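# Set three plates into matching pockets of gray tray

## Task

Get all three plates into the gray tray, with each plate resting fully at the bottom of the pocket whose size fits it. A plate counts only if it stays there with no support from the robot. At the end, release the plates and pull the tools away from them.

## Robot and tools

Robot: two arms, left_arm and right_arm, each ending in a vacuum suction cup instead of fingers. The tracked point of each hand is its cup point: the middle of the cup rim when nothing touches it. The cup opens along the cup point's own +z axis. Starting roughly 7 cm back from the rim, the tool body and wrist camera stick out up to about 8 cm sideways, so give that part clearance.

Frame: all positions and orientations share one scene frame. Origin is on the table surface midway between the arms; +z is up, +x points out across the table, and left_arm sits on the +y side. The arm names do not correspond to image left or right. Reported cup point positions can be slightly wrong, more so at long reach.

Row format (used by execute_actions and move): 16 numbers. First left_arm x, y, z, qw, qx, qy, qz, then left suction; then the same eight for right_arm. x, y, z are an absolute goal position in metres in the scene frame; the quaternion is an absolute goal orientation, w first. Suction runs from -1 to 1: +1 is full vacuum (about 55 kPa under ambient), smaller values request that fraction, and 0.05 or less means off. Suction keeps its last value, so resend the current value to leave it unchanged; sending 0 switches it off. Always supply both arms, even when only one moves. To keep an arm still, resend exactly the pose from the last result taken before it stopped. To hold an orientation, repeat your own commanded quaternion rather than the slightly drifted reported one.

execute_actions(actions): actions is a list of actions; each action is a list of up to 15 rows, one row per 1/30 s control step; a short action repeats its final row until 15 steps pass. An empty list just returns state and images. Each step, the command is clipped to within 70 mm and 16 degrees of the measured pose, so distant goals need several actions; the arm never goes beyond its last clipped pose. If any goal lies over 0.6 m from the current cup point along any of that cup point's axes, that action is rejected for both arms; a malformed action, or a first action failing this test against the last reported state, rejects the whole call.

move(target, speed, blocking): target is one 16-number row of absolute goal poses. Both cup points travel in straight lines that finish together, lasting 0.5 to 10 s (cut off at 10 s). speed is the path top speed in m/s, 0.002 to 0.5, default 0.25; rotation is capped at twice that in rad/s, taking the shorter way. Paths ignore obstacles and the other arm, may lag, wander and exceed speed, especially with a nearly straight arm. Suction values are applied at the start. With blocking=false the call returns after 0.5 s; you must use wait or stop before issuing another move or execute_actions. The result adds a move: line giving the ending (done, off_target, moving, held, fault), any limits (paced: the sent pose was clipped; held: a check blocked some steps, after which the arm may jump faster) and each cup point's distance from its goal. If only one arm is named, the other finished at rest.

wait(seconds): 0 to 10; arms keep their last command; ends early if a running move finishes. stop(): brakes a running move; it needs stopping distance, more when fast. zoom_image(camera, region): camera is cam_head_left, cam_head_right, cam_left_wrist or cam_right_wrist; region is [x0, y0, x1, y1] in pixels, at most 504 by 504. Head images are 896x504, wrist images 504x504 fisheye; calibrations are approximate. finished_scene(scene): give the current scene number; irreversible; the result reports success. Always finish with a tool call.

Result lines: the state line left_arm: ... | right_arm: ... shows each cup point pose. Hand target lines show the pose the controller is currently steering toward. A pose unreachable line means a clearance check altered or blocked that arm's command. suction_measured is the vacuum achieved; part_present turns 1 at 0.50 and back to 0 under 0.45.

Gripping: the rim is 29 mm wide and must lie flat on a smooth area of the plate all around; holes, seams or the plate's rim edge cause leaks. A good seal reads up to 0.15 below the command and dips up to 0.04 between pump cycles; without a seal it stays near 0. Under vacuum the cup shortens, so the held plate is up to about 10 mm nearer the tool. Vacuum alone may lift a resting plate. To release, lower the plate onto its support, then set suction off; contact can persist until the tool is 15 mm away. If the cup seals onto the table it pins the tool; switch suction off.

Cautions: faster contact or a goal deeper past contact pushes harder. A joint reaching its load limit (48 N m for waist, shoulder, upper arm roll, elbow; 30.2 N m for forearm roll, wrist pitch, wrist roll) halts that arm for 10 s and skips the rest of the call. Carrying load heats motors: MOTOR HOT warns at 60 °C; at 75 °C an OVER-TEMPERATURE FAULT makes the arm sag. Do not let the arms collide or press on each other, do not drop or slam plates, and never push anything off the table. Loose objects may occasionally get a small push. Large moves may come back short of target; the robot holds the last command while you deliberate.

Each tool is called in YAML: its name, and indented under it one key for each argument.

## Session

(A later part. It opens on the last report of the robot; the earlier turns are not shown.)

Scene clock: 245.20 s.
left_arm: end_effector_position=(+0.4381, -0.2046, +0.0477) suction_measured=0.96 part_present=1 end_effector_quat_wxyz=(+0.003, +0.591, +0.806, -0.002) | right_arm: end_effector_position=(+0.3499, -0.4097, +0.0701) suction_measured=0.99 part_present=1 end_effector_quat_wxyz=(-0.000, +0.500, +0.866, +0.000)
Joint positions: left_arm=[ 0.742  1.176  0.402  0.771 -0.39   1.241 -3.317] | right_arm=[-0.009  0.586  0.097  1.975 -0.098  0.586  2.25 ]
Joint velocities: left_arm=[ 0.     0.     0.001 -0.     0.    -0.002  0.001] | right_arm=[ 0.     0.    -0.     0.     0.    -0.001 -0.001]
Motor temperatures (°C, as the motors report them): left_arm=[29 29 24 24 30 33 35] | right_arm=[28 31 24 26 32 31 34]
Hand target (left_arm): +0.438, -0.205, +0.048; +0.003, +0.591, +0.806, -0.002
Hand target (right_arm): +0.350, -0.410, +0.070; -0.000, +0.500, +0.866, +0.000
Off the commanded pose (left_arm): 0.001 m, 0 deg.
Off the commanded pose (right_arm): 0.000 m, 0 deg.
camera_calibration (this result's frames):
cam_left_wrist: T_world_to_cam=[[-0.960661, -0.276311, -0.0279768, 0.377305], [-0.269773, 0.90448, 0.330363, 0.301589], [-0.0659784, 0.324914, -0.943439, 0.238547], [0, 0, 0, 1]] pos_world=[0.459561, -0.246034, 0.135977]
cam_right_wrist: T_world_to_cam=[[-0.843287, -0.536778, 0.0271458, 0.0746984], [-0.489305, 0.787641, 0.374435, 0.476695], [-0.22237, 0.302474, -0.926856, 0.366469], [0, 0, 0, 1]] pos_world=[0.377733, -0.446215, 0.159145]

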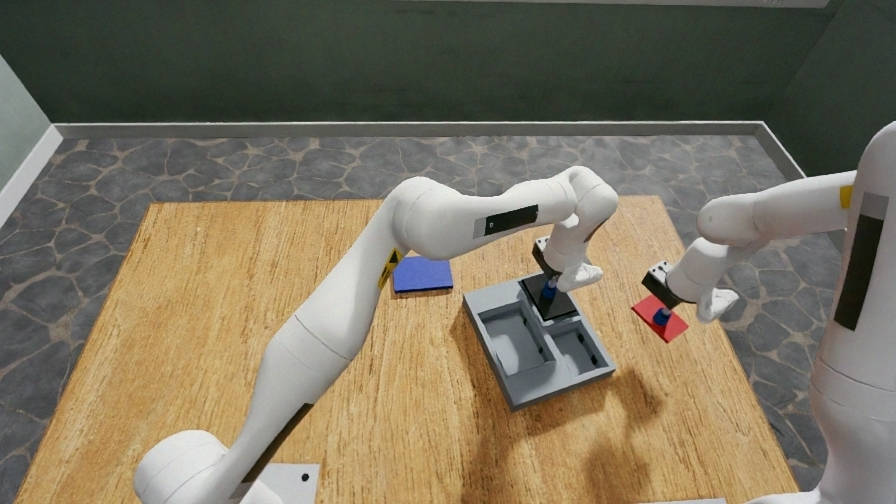

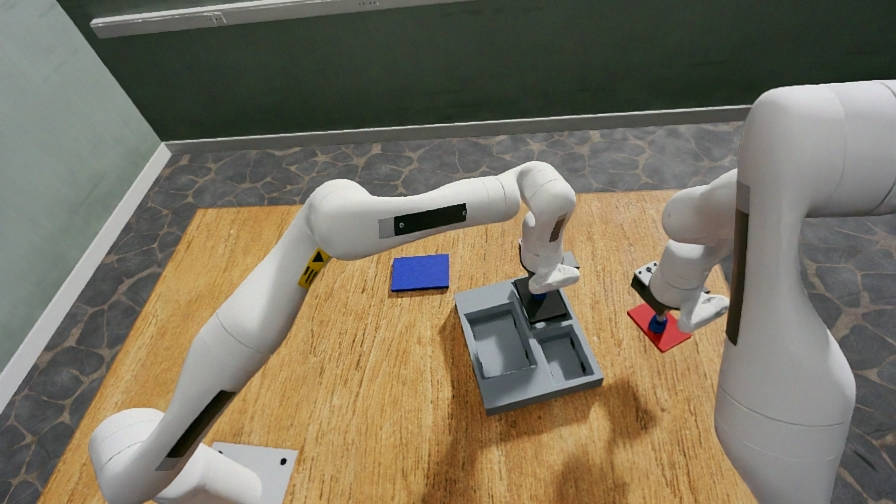

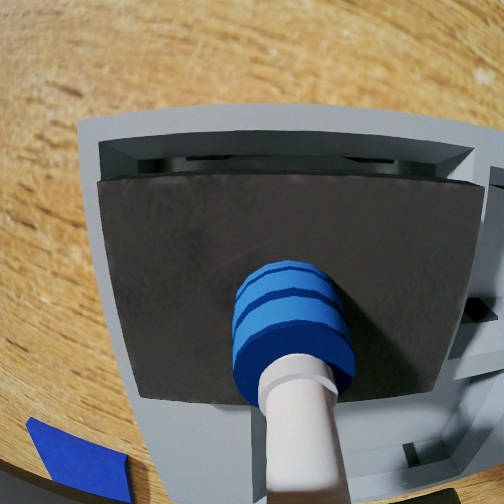

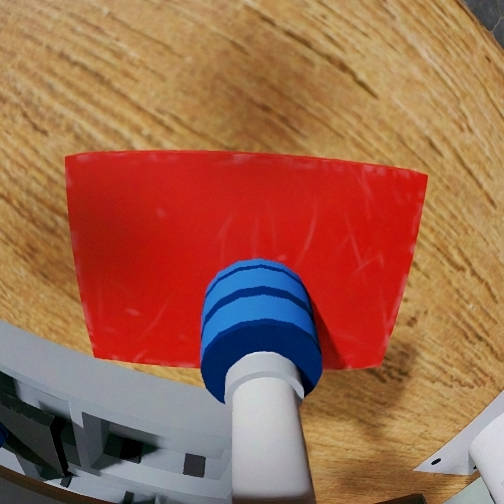

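execute_actions:
  actions:
    - [[0.4381,-0.2049,0.0472,0,0.591,0.8067,0,1,0.3498,-0.4099,0.07,0,0.5002,0.8658,0,1],[0.4382,-0.2054,0.0463,0,0.5907,0.8069,0,1,0.3493,-0.4095,0.0699,0,0.5010,0.8654,0,1],[0.4383,-0.2060,0.0450,0,0.5905,0.8071,0,1,0.3485,-0.4089,0.0698,0,0.5023,0.8647,0,1],[0.4384,-0.2065,0.0433,0,0.5903,0.8072,0,1,0.3474,-0.4081,0.0697,0,0.5041,0.8637,0,1],[0.4385,-0.2069,0.0413,0,0.5902,0.8073,0,1,0.3460,-0.4070,0.0695,0,0.5063,0.8623,0,1],[0.4385,-0.2071,0.0392,0,0.5902,0.8073,0,1,0.3443,-0.4057,0.0692,0,0.5090,0.8608,0,1],[0.4385,-0.2071,0.0371,0,0.5902,0.8073,0,1,0.3423,-0.4042,0.0690,0,0.5121,0.8589,0,1],[0.4385,-0.2071,0.0350,0,0.5902,0.8073,0,1,0.3401,-0.4026,0.0687,0,0.5155,0.8569,0,1],[0.4385,-0.2071,0.0329,0,0.5902,0.8073,0,1,0.3376,-0.4007,0.0684,0,0.5193,0.8546,0,1],[0.4385,-0.2071,0.0308,0,0.5902,0.8073,0,1,0.3350,-0.3988,0.0680,0,0.5234,0.8521,0,1],[0.4385,-0.2071,0.0287,0,0.5902,0.8073,0,1,0.3322,-0.3967,0.0676,0,0.5278,0.8494,0,1],[0.4385,-0.2071,0.0266,0,0.5902,0.8073,0,1,0.3293,-0.3945,0.0672,0,0.5323,0.8466,0,1],[0.4385,-0.2071,0.0245,0,0.5902,0.8073,0,1,0.3262,-0.3922,0.0668,0,0.5369,0.8436,0,1],[0.4385,-0.2071,0.0224,0,0.5902,0.8073,0,1,0.3231,-0.3899,0.0664,0,0.5417,0.8406,0,1],[0.4385,-0.2071,0.0203,0,0.5902,0.8073,0,1,0.3200,-0.3875,0.0660,0,0.5465,0.8375,0,1]]
    - [[0.4385,-0.2071,0.0182,0,0.5902,0.8073,0,1,0.3169,-0.3851,0.0656,0,0.5512,0.8344,0,1],[0.4385,-0.2071,0.0161,0,0.5902,0.8073,0,1,0.3138,-0.3828,0.0652,0,0.5559,0.8312,0,1],[0.4385,-0.2071,0.0140,0,0.5902,0.8073,0,1,0.3107,-0.3805,0.0648,0,0.5605,0.8281,0,1],[0.4385,-0.2071,0.0119,0,0.5902,0.8073,0,1,0.3078,-0.3783,0.0644,0,0.5649,0.8252,0,1],[0.4385,-0.2071,0.0099,0,0.5902,0.8073,0,1,0.3050,-0.3763,0.0640,0,0.5691,0.8223,0,1],[0.4385,-0.2071,0.0080,0,0.5902,0.8073,0,1,0.3024,-0.3743,0.0636,0,0.5730,0.8195,0,1],[0.4385,-0.2071,0.0062,0,0.5902,0.8073,0,1,0.2999,-0.3724,0.0633,0,0.5767,0.8170,0,1],[0.4385,-0.2071,0.0046,0,0.5902,0.8073,0,1,0.2977,-0.3708,0.0630,0,0.5800,0.8146,0,1],[0.4385,-0.2071,0.0032,0,0.5902,0.8073,0,1,0.2957,-0.3693,0.0628,0,0.5829,0.8126,0,1],[0.4385,-0.2071,0.0020,0,0.5902,0.8073,0,1,0.2940,-0.3680,0.0625,0,0.5854,0.8107,0,1],[0.4385,-0.2071,0.0010,0,0.5902,0.8073,0,1,0.2926,-0.3669,0.0623,0,0.5875,0.8092,0,1],[0.4385,-0.2071,0.0002,0,0.5902,0.8073,0,1,0.2915,-0.3661,0.0622,0,0.5891,0.8080,0,1],[0.4385,-0.2071,-0.0004,0,0.5902,0.8073,0,1,0.2907,-0.3655,0.0621,0,0.5903,0.8072,0,1],[0.4385,-0.2071,-0.0006,0,0.5902,0.8073,0,1,0.2902,-0.3651,0.0620,0,0.5911,0.8066,0,1],[0.4385,-0.2071,-0.0006,0,0.5902,0.8073,0,1,0.29,-0.365,0.062,0,0.5913,0.8064,0,1]]

Scene clock: 366.20 s.
left_arm: end_effector_position=(+0.4394, -0.2070, +0.0037) suction_measured=0.96 part_present=1 end_effector_quat_wxyz=(+0.001, +0.590, +0.808, +0.000) | right_arm: end_effector_position=(+0.2923, -0.3674, +0.0622) suction_measured=0.98 part_present=1 end_effector_quat_wxyz=(-0.001, +0.588, +0.809, +0.000)
Joint positions: left_arm=[ 0.749  1.245  0.391  0.759 -0.4    1.189 -3.311] | right_arm=[-0.161  0.526  0.148  2.178 -0.175  0.449  2.011]
Joint velocities: left_arm=[ 0.001  0.006  0.002  0.    -0.004 -0.007  0.001] | right_arm=[-0.11  -0.028  0.04   0.111 -0.04  -0.085 -0.157]
Motor temperatures (°C, as the motors report them): left_arm=[29 31 24 24 30 33 35] | right_arm=[28 29 24 26 32 31 34]
Hand target (left_arm): +0.438, -0.207, -0.001; -0.000, +0.590, +0.807, +0.000
Hand target (right_arm): +0.290, -0.365, +0.062; -0.000, +0.591, +0.807, +0.000
Off the commanded pose (left_arm): 0.004 m, 0 deg.
Off the commanded pose (right_arm): 0.003 m, 0 deg.
camera_calibration (this result's frames):
cam_left_wrist: T_world_to_cam=[[-0.959653, -0.279798, -0.0279057, 0.375559], [-0.272643, 0.901627, 0.335759, 0.319377], [-0.0687842, 0.32982, -0.941535, 0.20011], [0, 0, 0, 1]] pos_world=[0.461247, -0.248879, 0.0916573]
cam_right_wrist: T_world_to_cam=[[-0.936852, -0.348609, 0.0279205, 0.145468], [-0.313383, 0.872256, 0.375448, 0.397777], [-0.155238, 0.342989, -0.926423, 0.328825], [0, 0, 0, 1]] pos_world=[0.311985, -0.409035, 0.151225]

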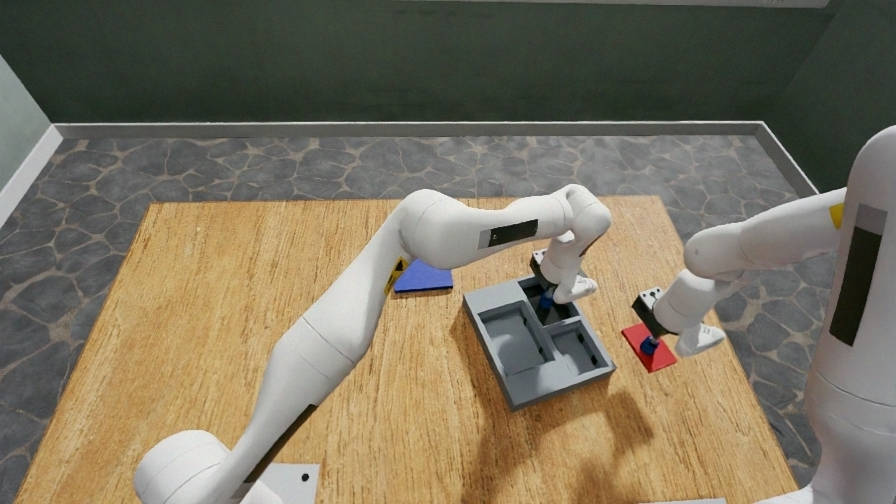

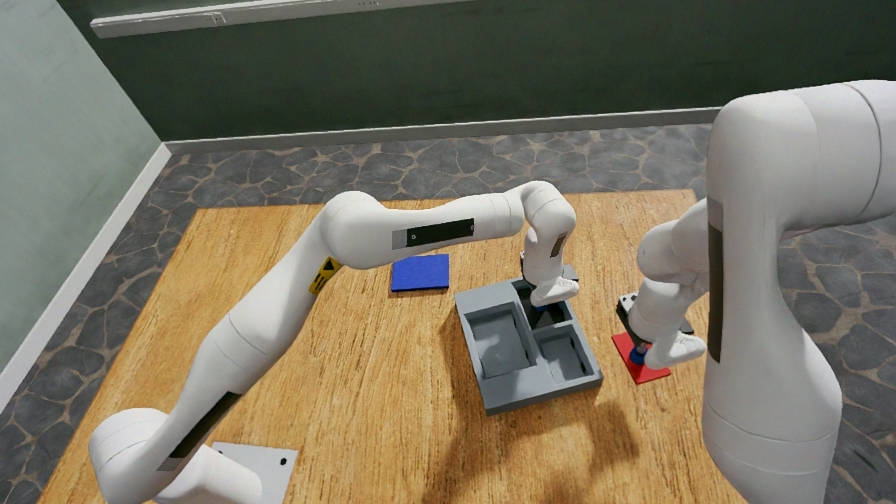

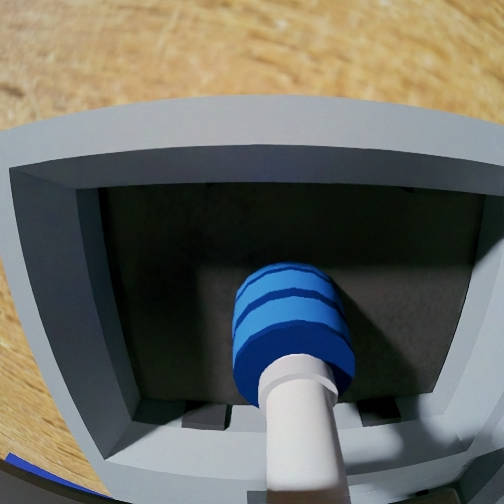

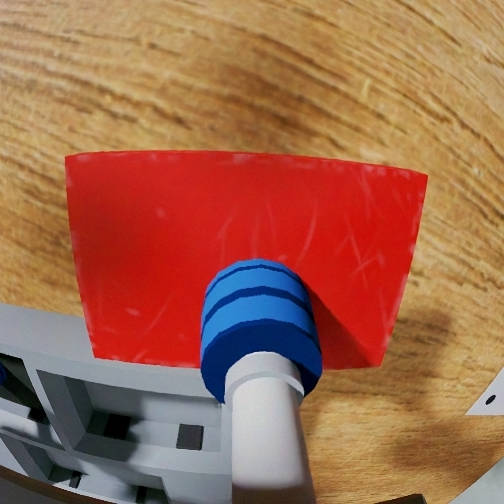

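wait:
  seconds: 0

Scene clock: 372.63 s.
left_arm: end_effector_position=(+0.4395, -0.2071, +0.0037) suction_measured=0.96 part_present=1 end_effector_quat_wxyz=(+0.001, +0.590, +0.808, +0.000) | right_arm: end_effector_position=(+0.2900, -0.3652, +0.0621) suction_measured=1.00 part_present=1 end_effector_quat_wxyz=(-0.000, +0.591, +0.807, +0.000)
Joint positions: left_arm=[ 0.749  1.245  0.391  0.76  -0.401  1.189 -3.311] | right_arm=[-0.172  0.523  0.151  2.187 -0.178  0.443  1.999]
Joint velocities: left_arm=[ 0.001  0.001  0.002  0.    -0.    -0.    -0.   ] | right_arm=[ 0.    -0.    -0.     0.     0.     0.    -0.001]
Motor temperatures (°C, as the motors report them): left_arm=[29 31 24 24 30 33 35] | right_arm=[28 29 24 26 32 31 34]
Hand target (left_arm): +0.438, -0.207, -0.001; -0.000, +0.590, +0.807, +0.000
Hand target (right_arm): +0.290, -0.365, +0.062; -0.000, +0.591, +0.807, +0.000
Off the commanded pose (left_arm): 0.004 m, 0 deg.
Off the commanded pose (right_arm): 0.000 m, 0 deg.
camera_calibration (this result's frames):
cam_left_wrist: T_world_to_cam=[[-0.959662, -0.279744, -0.0281483, 0.375594], [-0.272689, 0.901699, 0.335529, 0.319446], [-0.0684808, 0.32967, -0.941609, 0.199935], [0, 0, 0, 1]] pos_world=[0.461244, -0.248887, 0.0916491]
cam_right_wrist: T_world_to_cam=[[-0.939445, -0.341611, 0.027282, 0.147424], [-0.30732, 0.875014, 0.374038, 0.394481], [-0.151648, 0.343004, -0.927012, 0.326604], [0, 0, 0, 1]] pos_world=[0.309258, -0.406841, 0.151193]

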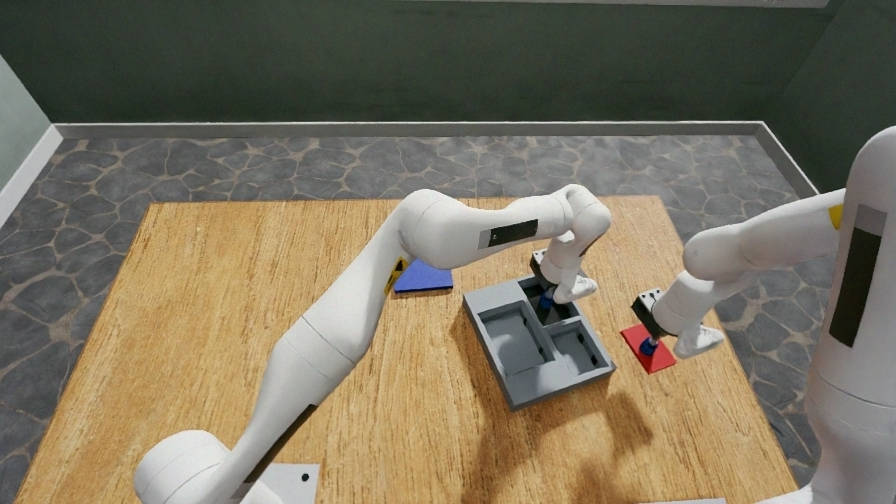

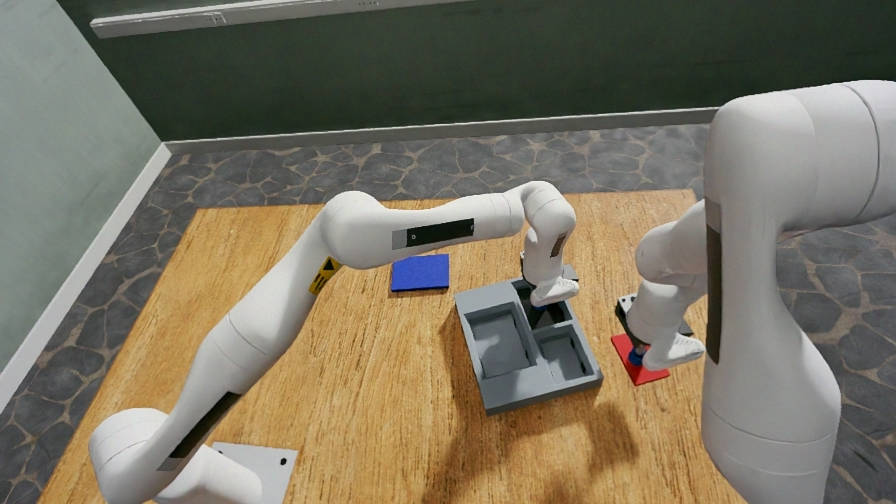

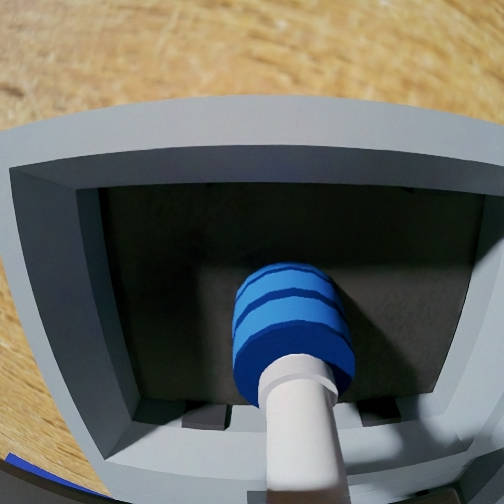

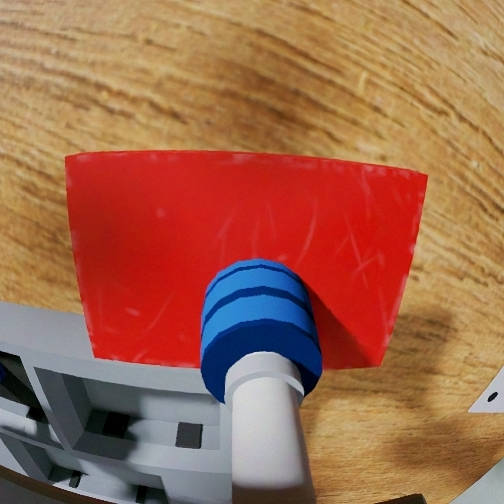

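execute_actions:
  actions:
    - [[0.4388,-0.2071,0.001,0,0.5902,0.8073,0,0,0.29,-0.365,0.062,0,0.5913,0.8064,0,1],[0.439,-0.2071,0.0031,0,0.5902,0.8073,0,0,0.29,-0.365,0.062,0,0.5913,0.8064,0,1],[0.439,-0.2071,0.0040,0,0.5902,0.8073,0,0,0.29,-0.365,0.062,0,0.5913,0.8064,0,1],[0.439,-0.2071,0.0060,0,0.5902,0.8073,0,0,0.29,-0.365,0.062,0,0.5913,0.8064,0,1],[0.439,-0.2071,0.0093,0,0.5902,0.8073,0,0,0.29,-0.365,0.062,0,0.5913,0.8064,0,1],[0.439,-0.2071,0.0139,0,0.5902,0.8073,0,0,0.29,-0.365,0.062,0,0.5913,0.8064,0,1],[0.4392,-0.2066,0.0195,0,0.5904,0.8072,0,0,0.2901,-0.3644,0.062,0,0.5913,0.8064,0,1],[0.4397,-0.2052,0.0258,0,0.5908,0.8068,0,0,0.2903,-0.3628,0.062,0,0.5913,0.8064,0,1],[0.4406,-0.2027,0.0322,0,0.5917,0.8062,0,0,0.2907,-0.3601,0.062,0,0.5913,0.8064,0,1],[0.4418,-0.1994,0.0385,0,0.5928,0.8053,0,0,0.2912,-0.3563,0.062,0,0.5913,0.8064,0,1],[0.4433,-0.1953,0.0441,0,0.5941,0.8043,0,0,0.2919,-0.3516,0.062,0,0.5913,0.8064,0,1],[0.4451,-0.1903,0.0487,0,0.5958,0.8030,0,0,0.2927,-0.3460,0.062,0,0.5913,0.8064,0,1],[0.4471,-0.1847,0.0520,0,0.5977,0.8015,0,0,0.2936,-0.3397,0.062,0,0.5913,0.8064,0,1],[0.4494,-0.1785,0.0540,0,0.5998,0.8000,0,0,0.2946,-0.3326,0.062,0,0.5913,0.8064,0,1],[0.4518,-0.1718,0.0549,0,0.6020,0.7982,0,0,0.2957,-0.3250,0.062,0,0.5913,0.8064,0,1]]
    - [[0.4544,-0.1647,0.055,0,0.6044,0.7964,0,0,0.2968,-0.3170,0.062,0,0.5913,0.8064,0,1],[0.4570,-0.1573,0.055,0,0.6068,0.7945,0,0,0.2980,-0.3087,0.062,0,0.5913,0.8064,0,1],[0.4598,-0.1499,0.055,0,0.6093,0.7926,0,0,0.2992,-0.3003,0.062,0,0.5913,0.8064,0,1],[0.4625,-0.1424,0.055,0,0.6118,0.7907,0,0,0.3004,-0.2918,0.0618,0,0.5913,0.8064,0,1],[0.4651,-0.1350,0.055,0,0.6142,0.7888,0,0,0.3016,-0.2835,0.0612,0,0.5913,0.8064,0,1],[0.4677,-0.1279,0.055,0,0.6166,0.7870,0,0,0.3027,-0.2755,0.0602,0,0.5913,0.8064,0,1],[0.4701,-0.1212,0.055,0,0.6189,0.7853,0,0,0.3038,-0.2679,0.0590,0,0.5913,0.8064,0,1],[0.4724,-0.1150,0.055,0,0.6209,0.7837,0,0,0.3048,-0.2608,0.0575,0,0.5913,0.8064,0,1],[0.4744,-0.1094,0.055,0,0.6228,0.7822,0,0,0.3057,-0.2545,0.0560,0,0.5913,0.8064,0,1],[0.4762,-0.1044,0.055,0,0.6245,0.7809,0,0,0.3065,-0.2489,0.0545,0,0.5913,0.8064,0,1],[0.4777,-0.1003,0.055,0,0.6258,0.7799,0,0,0.3072,-0.2442,0.0530,0,0.5913,0.8064,0,1],[0.4789,-0.0970,0.055,0,0.6269,0.7790,0,0,0.3077,-0.2404,0.0518,0,0.5913,0.8064,0,1],[0.4798,-0.0945,0.055,0,0.6278,0.7784,0,0,0.3081,-0.2377,0.0508,0,0.5913,0.8064,0,1],[0.4803,-0.0931,0.055,0,0.6282,0.7780,0,0,0.3083,-0.2361,0.0502,0,0.5913,0.8064,0,1],[0.4805,-0.0926,0.055,0,0.6284,0.7779,0,0,0.3084,-0.2355,0.05,0,0.5913,0.8064,0,1]]

Scene clock: 431.80 s.
left_arm: end_effector_position=(+0.4762, -0.1040, +0.0542) suction_measured=0.01 part_present=0 end_effector_quat_wxyz=(-0.004, +0.625, +0.781, +0.002) | right_arm: end_effector_position=(+0.3056, -0.2483, +0.0537) suction_measured=0.98 part_present=1 end_effector_quat_wxyz=(-0.002, +0.591, +0.806, +0.003)
Joint positions: left_arm=[ 0.548  1.042  0.414  1.077 -0.402  1.107 -3.477] | right_arm=[-0.485  0.585  0.165  2.091 -0.212  0.477  1.72 ]
Joint velocities: left_arm=[-0.263 -0.163  0.023  0.4   -0.028 -0.259 -0.216] | right_arm=[-0.361  0.174  0.043 -0.199 -0.017  0.033 -0.358]
Motor temperatures (°C, as the motors report them): left_arm=[29 31 24 24 30 33 35] | right_arm=[28 29 24 26 32 31 34]
Hand target (left_arm): +0.480, -0.093, +0.055; -0.001, +0.628, +0.778, +0.001
Hand target (right_arm): +0.308, -0.236, +0.050; +0.000, +0.591, +0.807, +0.001
Off the commanded pose (left_arm): 0.012 m, 1 deg.
Off the commanded pose (right_arm): 0.014 m, 0 deg.
camera_calibration (this result's frames):
cam_left_wrist: T_world_to_cam=[[-0.980629, -0.19439, -0.0240619, 0.459754], [-0.190579, 0.918521, 0.346409, 0.181574], [-0.0452371, 0.344284, -0.937775, 0.206312], [0, 0, 0, 1]] pos_world=[0.494785, -0.148438, 0.141638]
cam_right_wrist: T_world_to_cam=[[-0.939595, -0.34143, 0.024227, 0.202468], [-0.307357, 0.872741, 0.379283, 0.299379], [-0.150643, 0.348926, -0.924963, 0.282135], [0, 0, 0, 1]] pos_world=[0.324756, -0.290596, 0.14251]

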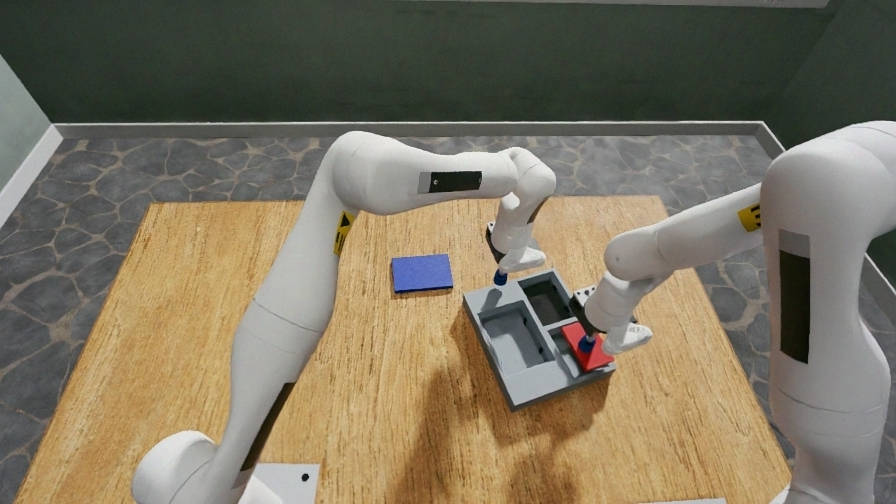

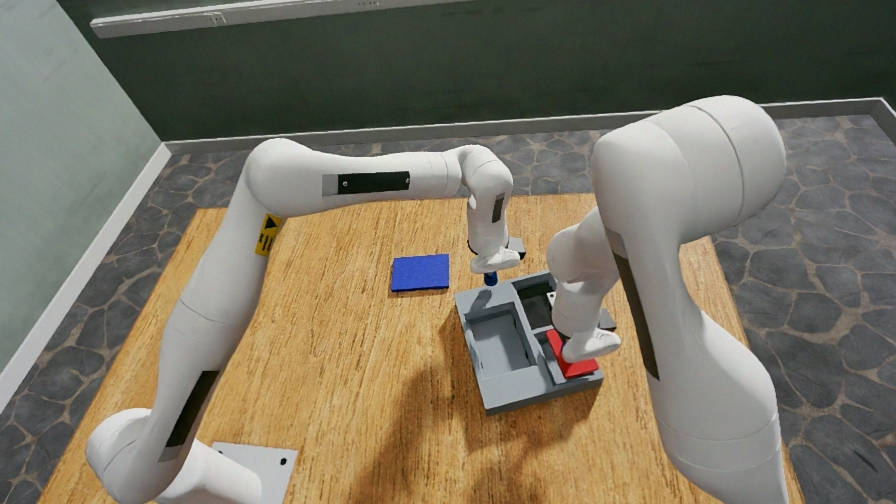

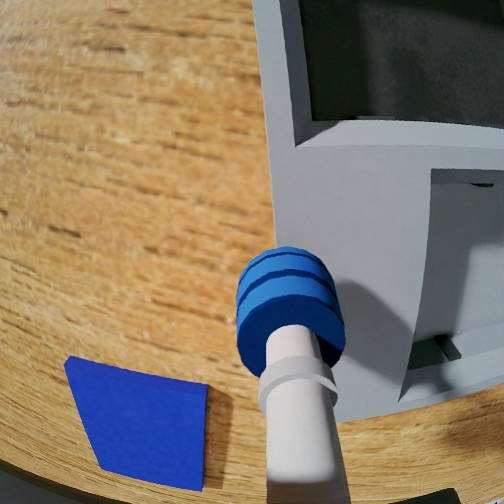

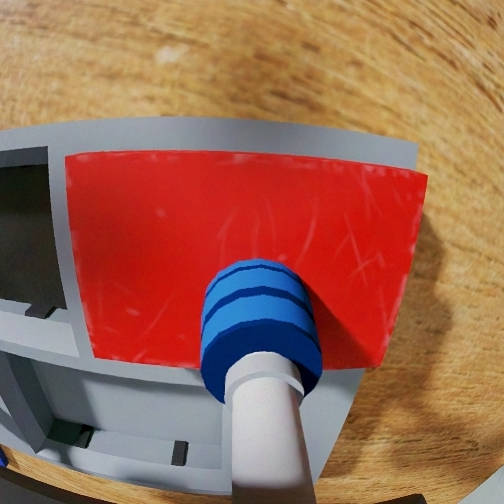

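wait:
  seconds: 0

zoom_image:
  camera: "cam_right_wrist"
  region: [50, 90, 140, 180]

zoom_image:
  camera: "cam_right_wrist"
  region: [350, 100, 440, 190]

zoom_image:
  camera: "cam_left_wrist"
  region: [50, 324, 230, 504]

zoom_image:
  camera: "cam_left_wrist"
  region: [384, 110, 504, 230]

zoom_image:
  camera: "cam_left_wrist"
  region: [370, 320, 470, 420]

Scene clock: 445.77 s.
left_arm: end_effector_position=(+0.4805, -0.0931, +0.0551) suction_measured=0.01 part_present=0 end_effector_quat_wxyz=(-0.001, +0.628, +0.778, +0.001) | right_arm: end_effector_position=(+0.3079, -0.2361, +0.0502) suction_measured=0.96 part_present=1 end_effector_quat_wxyz=(+0.000, +0.591, +0.807, +0.001)
Joint positions: left_arm=[ 0.523  1.025  0.417  1.114 -0.404  1.081 -3.496] | right_arm=[-0.521  0.603  0.171  2.073 -0.212  0.481  1.689]
Joint velocities: left_arm=[ 0.    -0.001  0.002  0.    -0.001  0.    -0.002] | right_arm=[ 0.     0.    -0.    -0.    -0.     0.001  0.   ]
Motor temperatures (°C, as the motors report them): left_arm=[29 31 24 24 30 33 35] | right_arm=[28 29 24 26 32 31 34]
Hand target (left_arm): +0.480, -0.093, +0.055; -0.001, +0.628, +0.778, +0.001
Hand target (right_arm): +0.308, -0.236, +0.050; +0.000, +0.591, +0.807, +0.001
Off the commanded pose (left_arm): 0.001 m, 0 deg.
Off the commanded pose (right_arm): 0.001 m, 0 deg.
camera_calibration (this result's frames):
cam_left_wrist: T_world_to_cam=[[-0.982338, -0.185318, -0.0258687, 0.467857], [-0.182984, 0.922533, 0.33978, 0.169243], [-0.0391028, 0.338513, -0.940149, 0.200207], [0, 0, 0, 1]] pos_world=[0.498391, -0.137203, 0.142822]
cam_right_wrist: T_world_to_cam=[[-0.939357, -0.341969, 0.0257922, 0.208705], [-0.308088, 0.874538, 0.37452, 0.291636], [-0.15063, 0.343862, -0.92686, 0.273866], [0, 0, 0, 1]] pos_world=[0.327151, -0.277848, 0.139229]

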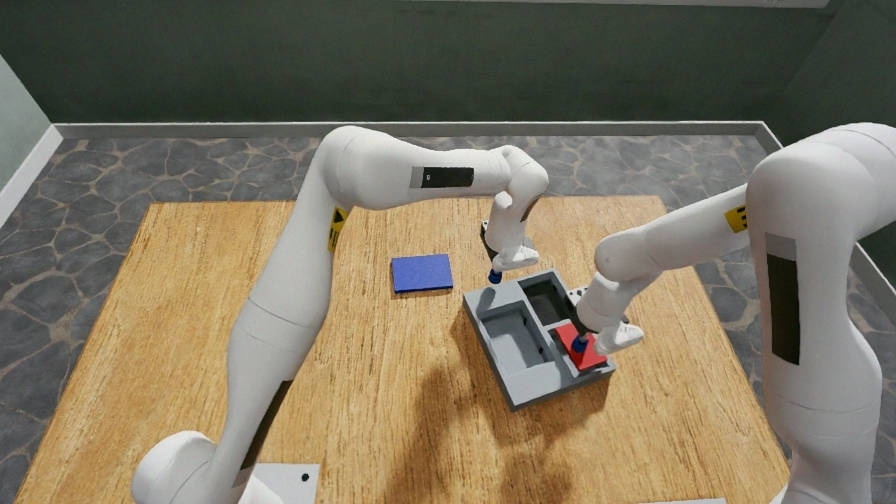

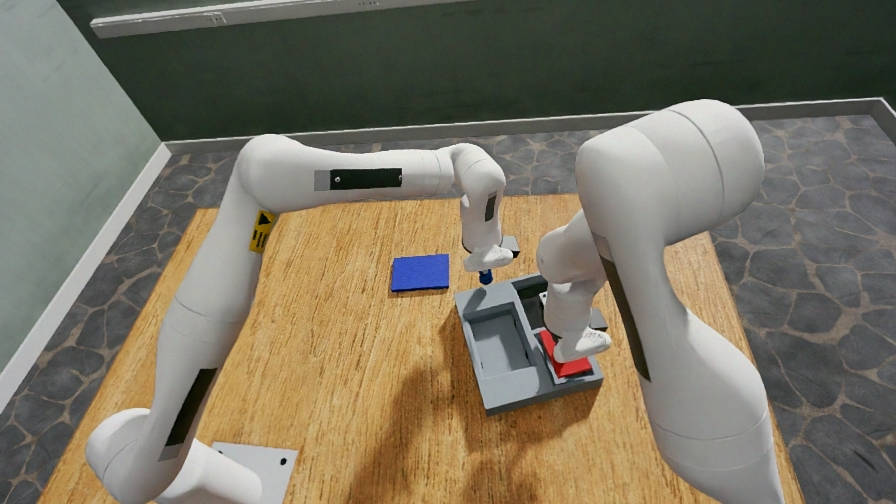

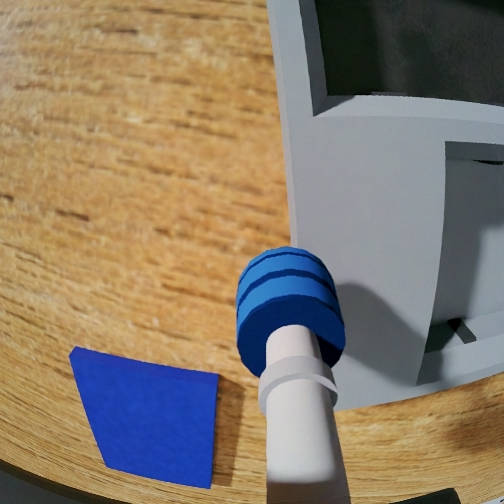

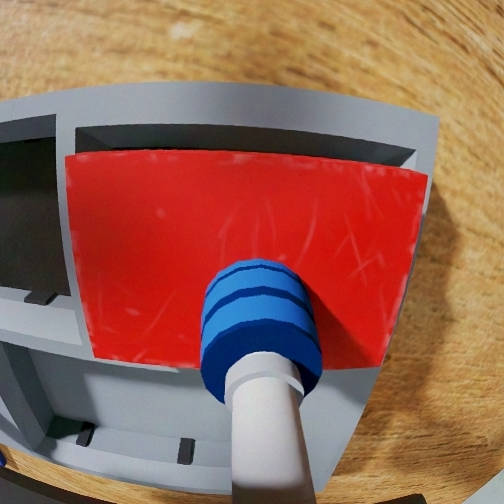

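Region (50, 90, 140, 180) of cam_right_wrist's 504x504 image, scaled by 5.600, with more detail than that image has.

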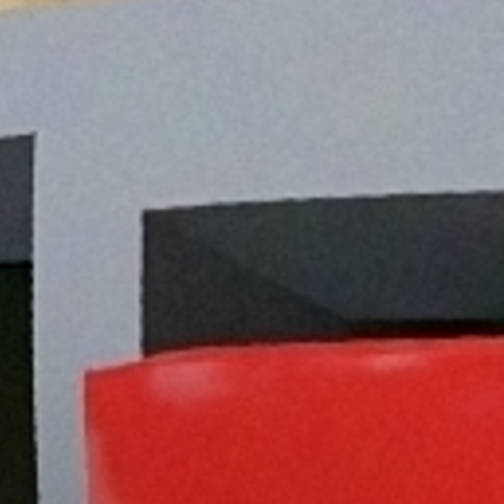

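Region (350, 100, 440, 190) of cam_right_wrist's 504x504 image, scaled by 5.600, with more detail than that image has.

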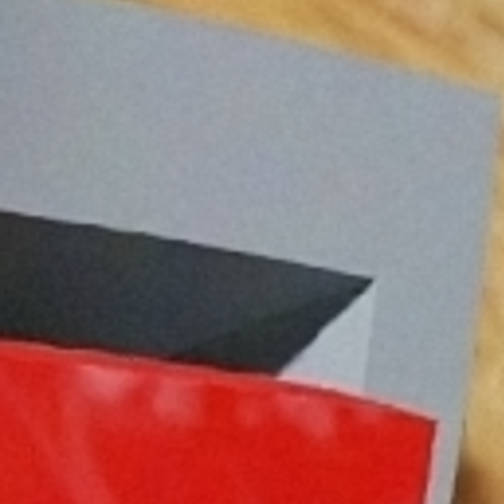

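Region (50, 324, 230, 504) of cam_left_wrist's 504x504 image, scaled by 2.800, with more detail than that image has.

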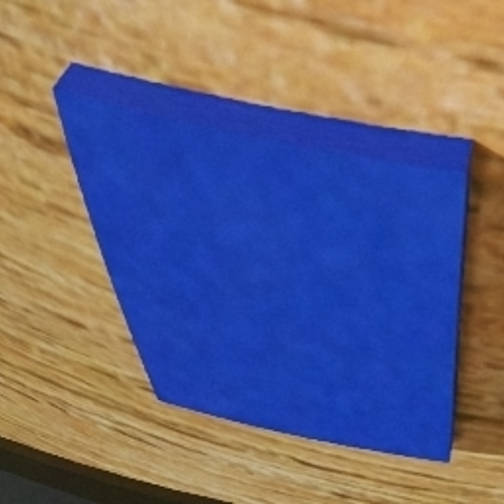

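Region (384, 110, 504, 230) of cam_left_wrist's 504x504 image, scaled by 4.200, with more detail than that image has.

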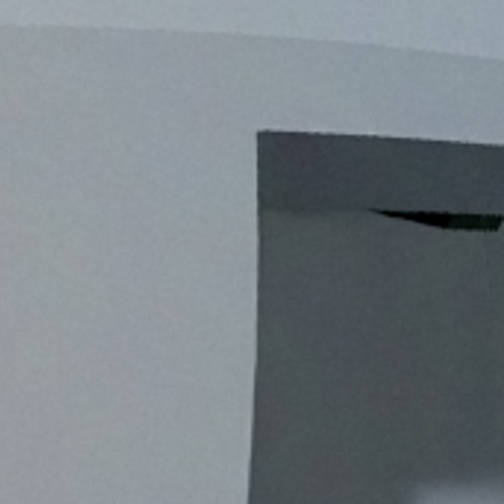

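Region (370, 320, 470, 420) of cam_left_wrist's 504x504 image, scaled by 5.040, with more detail than that image has.

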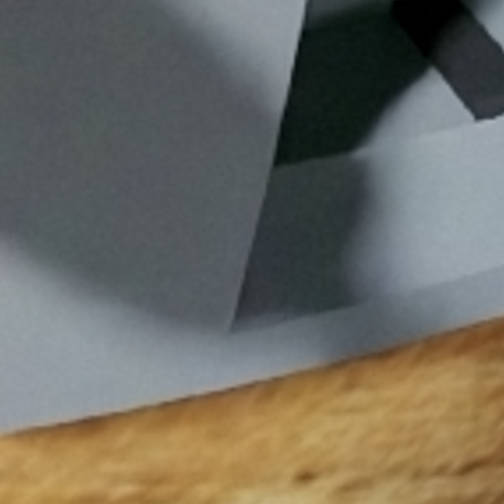

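execute_actions:
  actions:
    - [[0.4807,-0.0925,0.055,0,0.6286,0.7777,0,0,0.3079,-0.2358,0.0497,0,0.5920,0.8059,0,1],[0.4814,-0.0906,0.055,0,0.6292,0.7772,0,0,0.3080,-0.2354,0.0487,0,0.5930,0.8052,0,1],[0.4825,-0.0876,0.055,0,0.6302,0.7763,0,0,0.3080,-0.2349,0.0473,0,0.5940,0.8045,0,1],[0.4840,-0.0834,0.055,0,0.6316,0.7752,0,0,0.3081,-0.2345,0.0455,0,0.5950,0.8037,0,1],[0.4859,-0.0781,0.055,0,0.6333,0.7737,0,0,0.3081,-0.2342,0.0434,0,0.5957,0.8032,0,1],[0.4882,-0.0718,0.055,0,0.6353,0.7719,0,0,0.3081,-0.2340,0.0412,0,0.5961,0.8029,0,1],[0.4908,-0.0646,0.055,0,0.6376,0.7699,0,0,0.3081,-0.2340,0.0390,0,0.5961,0.8029,0,1],[0.4937,-0.0566,0.055,0,0.6402,0.7676,0,0,0.3081,-0.2340,0.0368,0,0.5961,0.8029,0,1],[0.4969,-0.0480,0.0547,0,0.6430,0.7652,0,0,0.3081,-0.2340,0.0346,0,0.5961,0.8029,0,1],[0.5002,-0.0388,0.0540,0,0.6460,0.7626,0,0,0.3081,-0.2340,0.0324,0,0.5961,0.8029,0,1],[0.5037,-0.0293,0.0528,0,0.6491,0.7599,0,0,0.3081,-0.2340,0.0302,0,0.5961,0.8029,0,1],[0.5072,-0.0195,0.0511,0,0.6523,0.7572,0,0,0.3081,-0.2340,0.0280,0,0.5961,0.8029,0,1],[0.5108,-0.0096,0.0490,0,0.6555,0.7544,0,0,0.3081,-0.2340,0.0258,0,0.5961,0.8029,0,1],[0.5143,0.0002,0.0465,0,0.6587,0.7517,0,0,0.3081,-0.2340,0.0236,0,0.5961,0.8029,0,1],[0.5178,0.0097,0.0436,0,0.6618,0.7490,0,0,0.3081,-0.2340,0.0214,0,0.5961,0.8029,0,1]]
    - [[0.5211,0.0189,0.0405,0,0.6648,0.7464,0,0,0.3081,-0.2340,0.0192,0,0.5961,0.8029,0,1],[0.5243,0.0275,0.0372,0,0.6676,0.7440,0,0,0.3081,-0.2340,0.0170,0,0.5961,0.8029,0,1],[0.5272,0.0355,0.0338,0,0.6702,0.7417,0,0,0.3081,-0.2340,0.0148,0,0.5961,0.8029,0,1],[0.5298,0.0427,0.0303,0,0.6725,0.7397,0,0,0.3081,-0.2340,0.0127,0,0.5961,0.8029,0,1],[0.5321,0.0490,0.0267,0,0.6745,0.7379,0,0,0.3081,-0.2340,0.0107,0,0.5961,0.8029,0,1],[0.5340,0.0543,0.0233,0,0.6762,0.7364,0,0,0.3081,-0.2340,0.0088,0,0.5961,0.8029,0,1],[0.5355,0.0585,0.0200,0,0.6776,0.7353,0,0,0.3081,-0.2340,0.0071,0,0.5961,0.8029,0,1],[0.5366,0.0615,0.0169,0,0.6786,0.7344,0,0,0.3081,-0.2340,0.0056,0,0.5961,0.8029,0,1],[0.5373,0.0634,0.0140,0,0.6792,0.7339,0,0,0.3081,-0.2340,0.0043,0,0.5961,0.8029,0,1],[0.5375,0.064,0.0115,0,0.6794,0.7337,0,0,0.3081,-0.2340,0.0032,0,0.5961,0.8029,0,1],[0.5375,0.064,0.0094,0,0.6794,0.7337,0,0,0.3081,-0.2340,0.0022,0,0.5961,0.8029,0,1],[0.5375,0.064,0.0077,0,0.6794,0.7337,0,0,0.3081,-0.2340,0.0013,0,0.5961,0.8029,0,1],[0.5375,0.064,0.0065,0,0.6794,0.7337,0,1,0.3081,-0.2340,0.0006,0,0.5961,0.8029,0,1],[0.5375,0.064,0.0058,0,0.6794,0.7337,0,1,0.3081,-0.2340,0.0002,0,0.5961,0.8029,0,1],[0.5375,0.064,0.0055,0,0.6794,0.7337,0,1,0.3081,-0.2340,0.0,0,0.5961,0.8029,0,1]]

Scene clock: 524.73 s.
left_arm: end_effector_position=(+0.5366, +0.0619, +0.0087) suction_measured=0.08 part_present=0 end_effector_quat_wxyz=(-0.000, +0.680, +0.733, +0.001) | right_arm: end_effector_position=(+0.3086, -0.2339, +0.0028) suction_measured=0.99 part_present=1 end_effector_quat_wxyz=(+0.000, +0.596, +0.803, +0.001)
Joint positions: left_arm=[ 0.216  0.995  0.423  1.389 -0.473  0.859 -3.8  ] | right_arm=[-0.492  0.72   0.126  2.086 -0.247  0.347  1.702]
Joint velocities: left_arm=[-0.033  0.054 -0.013  0.026 -0.021 -0.101 -0.025] | right_arm=[ 0.017  0.048 -0.021  0.    -0.011 -0.062  0.011]
Motor temperatures (°C, as the motors report them): left_arm=[29 32 24 24 30 33 35] | right_arm=[28 29 24 26 32 31 34]
Hand target (left_arm): +0.538, +0.064, +0.006; +0.000, +0.679, +0.734, +0.000
Hand target (right_arm): +0.308, -0.234, +0.000; -0.000, +0.596, +0.803, +0.000
Off the commanded pose (left_arm): 0.004 m, 0 deg.
Off the commanded pose (right_arm): 0.003 m, 0 deg.
camera_calibration (this result's frames):
cam_left_wrist: T_world_to_cam=[[-0.998393, -0.0501804, -0.0263441, 0.550753], [-0.0561422, 0.939268, 0.338562, -0.0168306], [0.00775499, 0.339497, -0.940575, 0.0811242], [0, 0, 0, 1]] pos_world=[0.548293, 0.015904, 0.0965107]
cam_right_wrist: T_world_to_cam=[[-0.943675, -0.329925, 0.0250576, 0.215439], [-0.29722, 0.878532, 0.373954, 0.305268], [-0.145391, 0.345443, -0.927109, 0.228012], [0, 0, 0, 1]] pos_world=[0.327187, -0.275874, 0.0918369]

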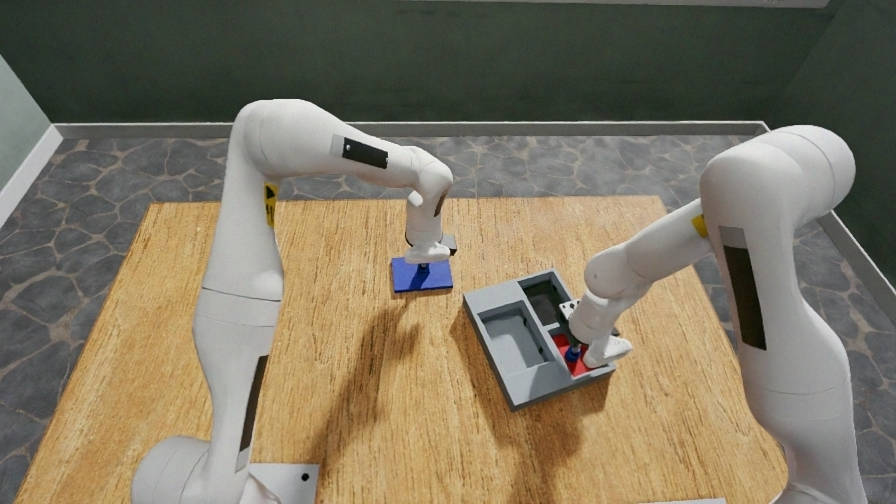

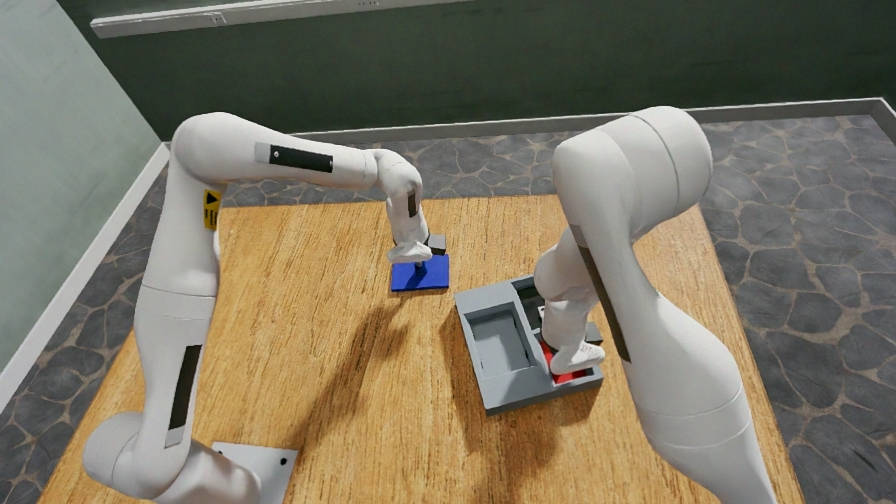

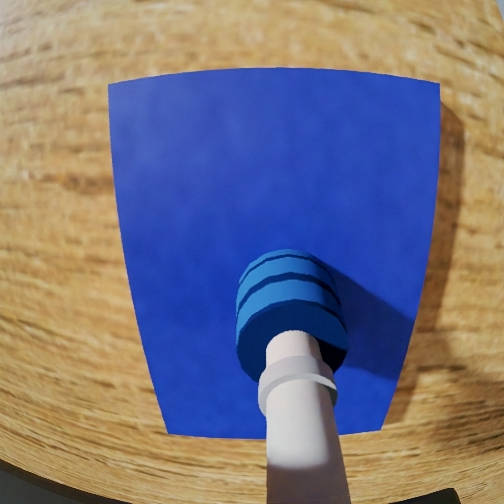

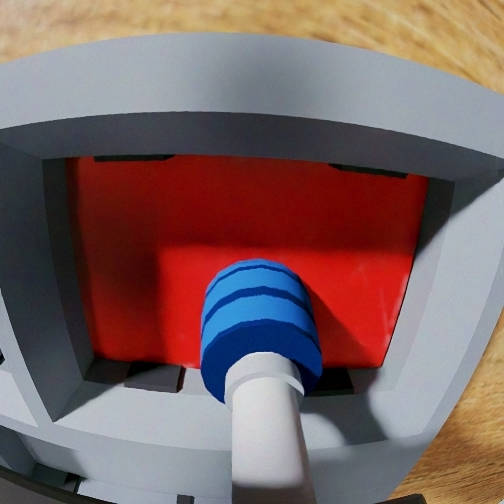

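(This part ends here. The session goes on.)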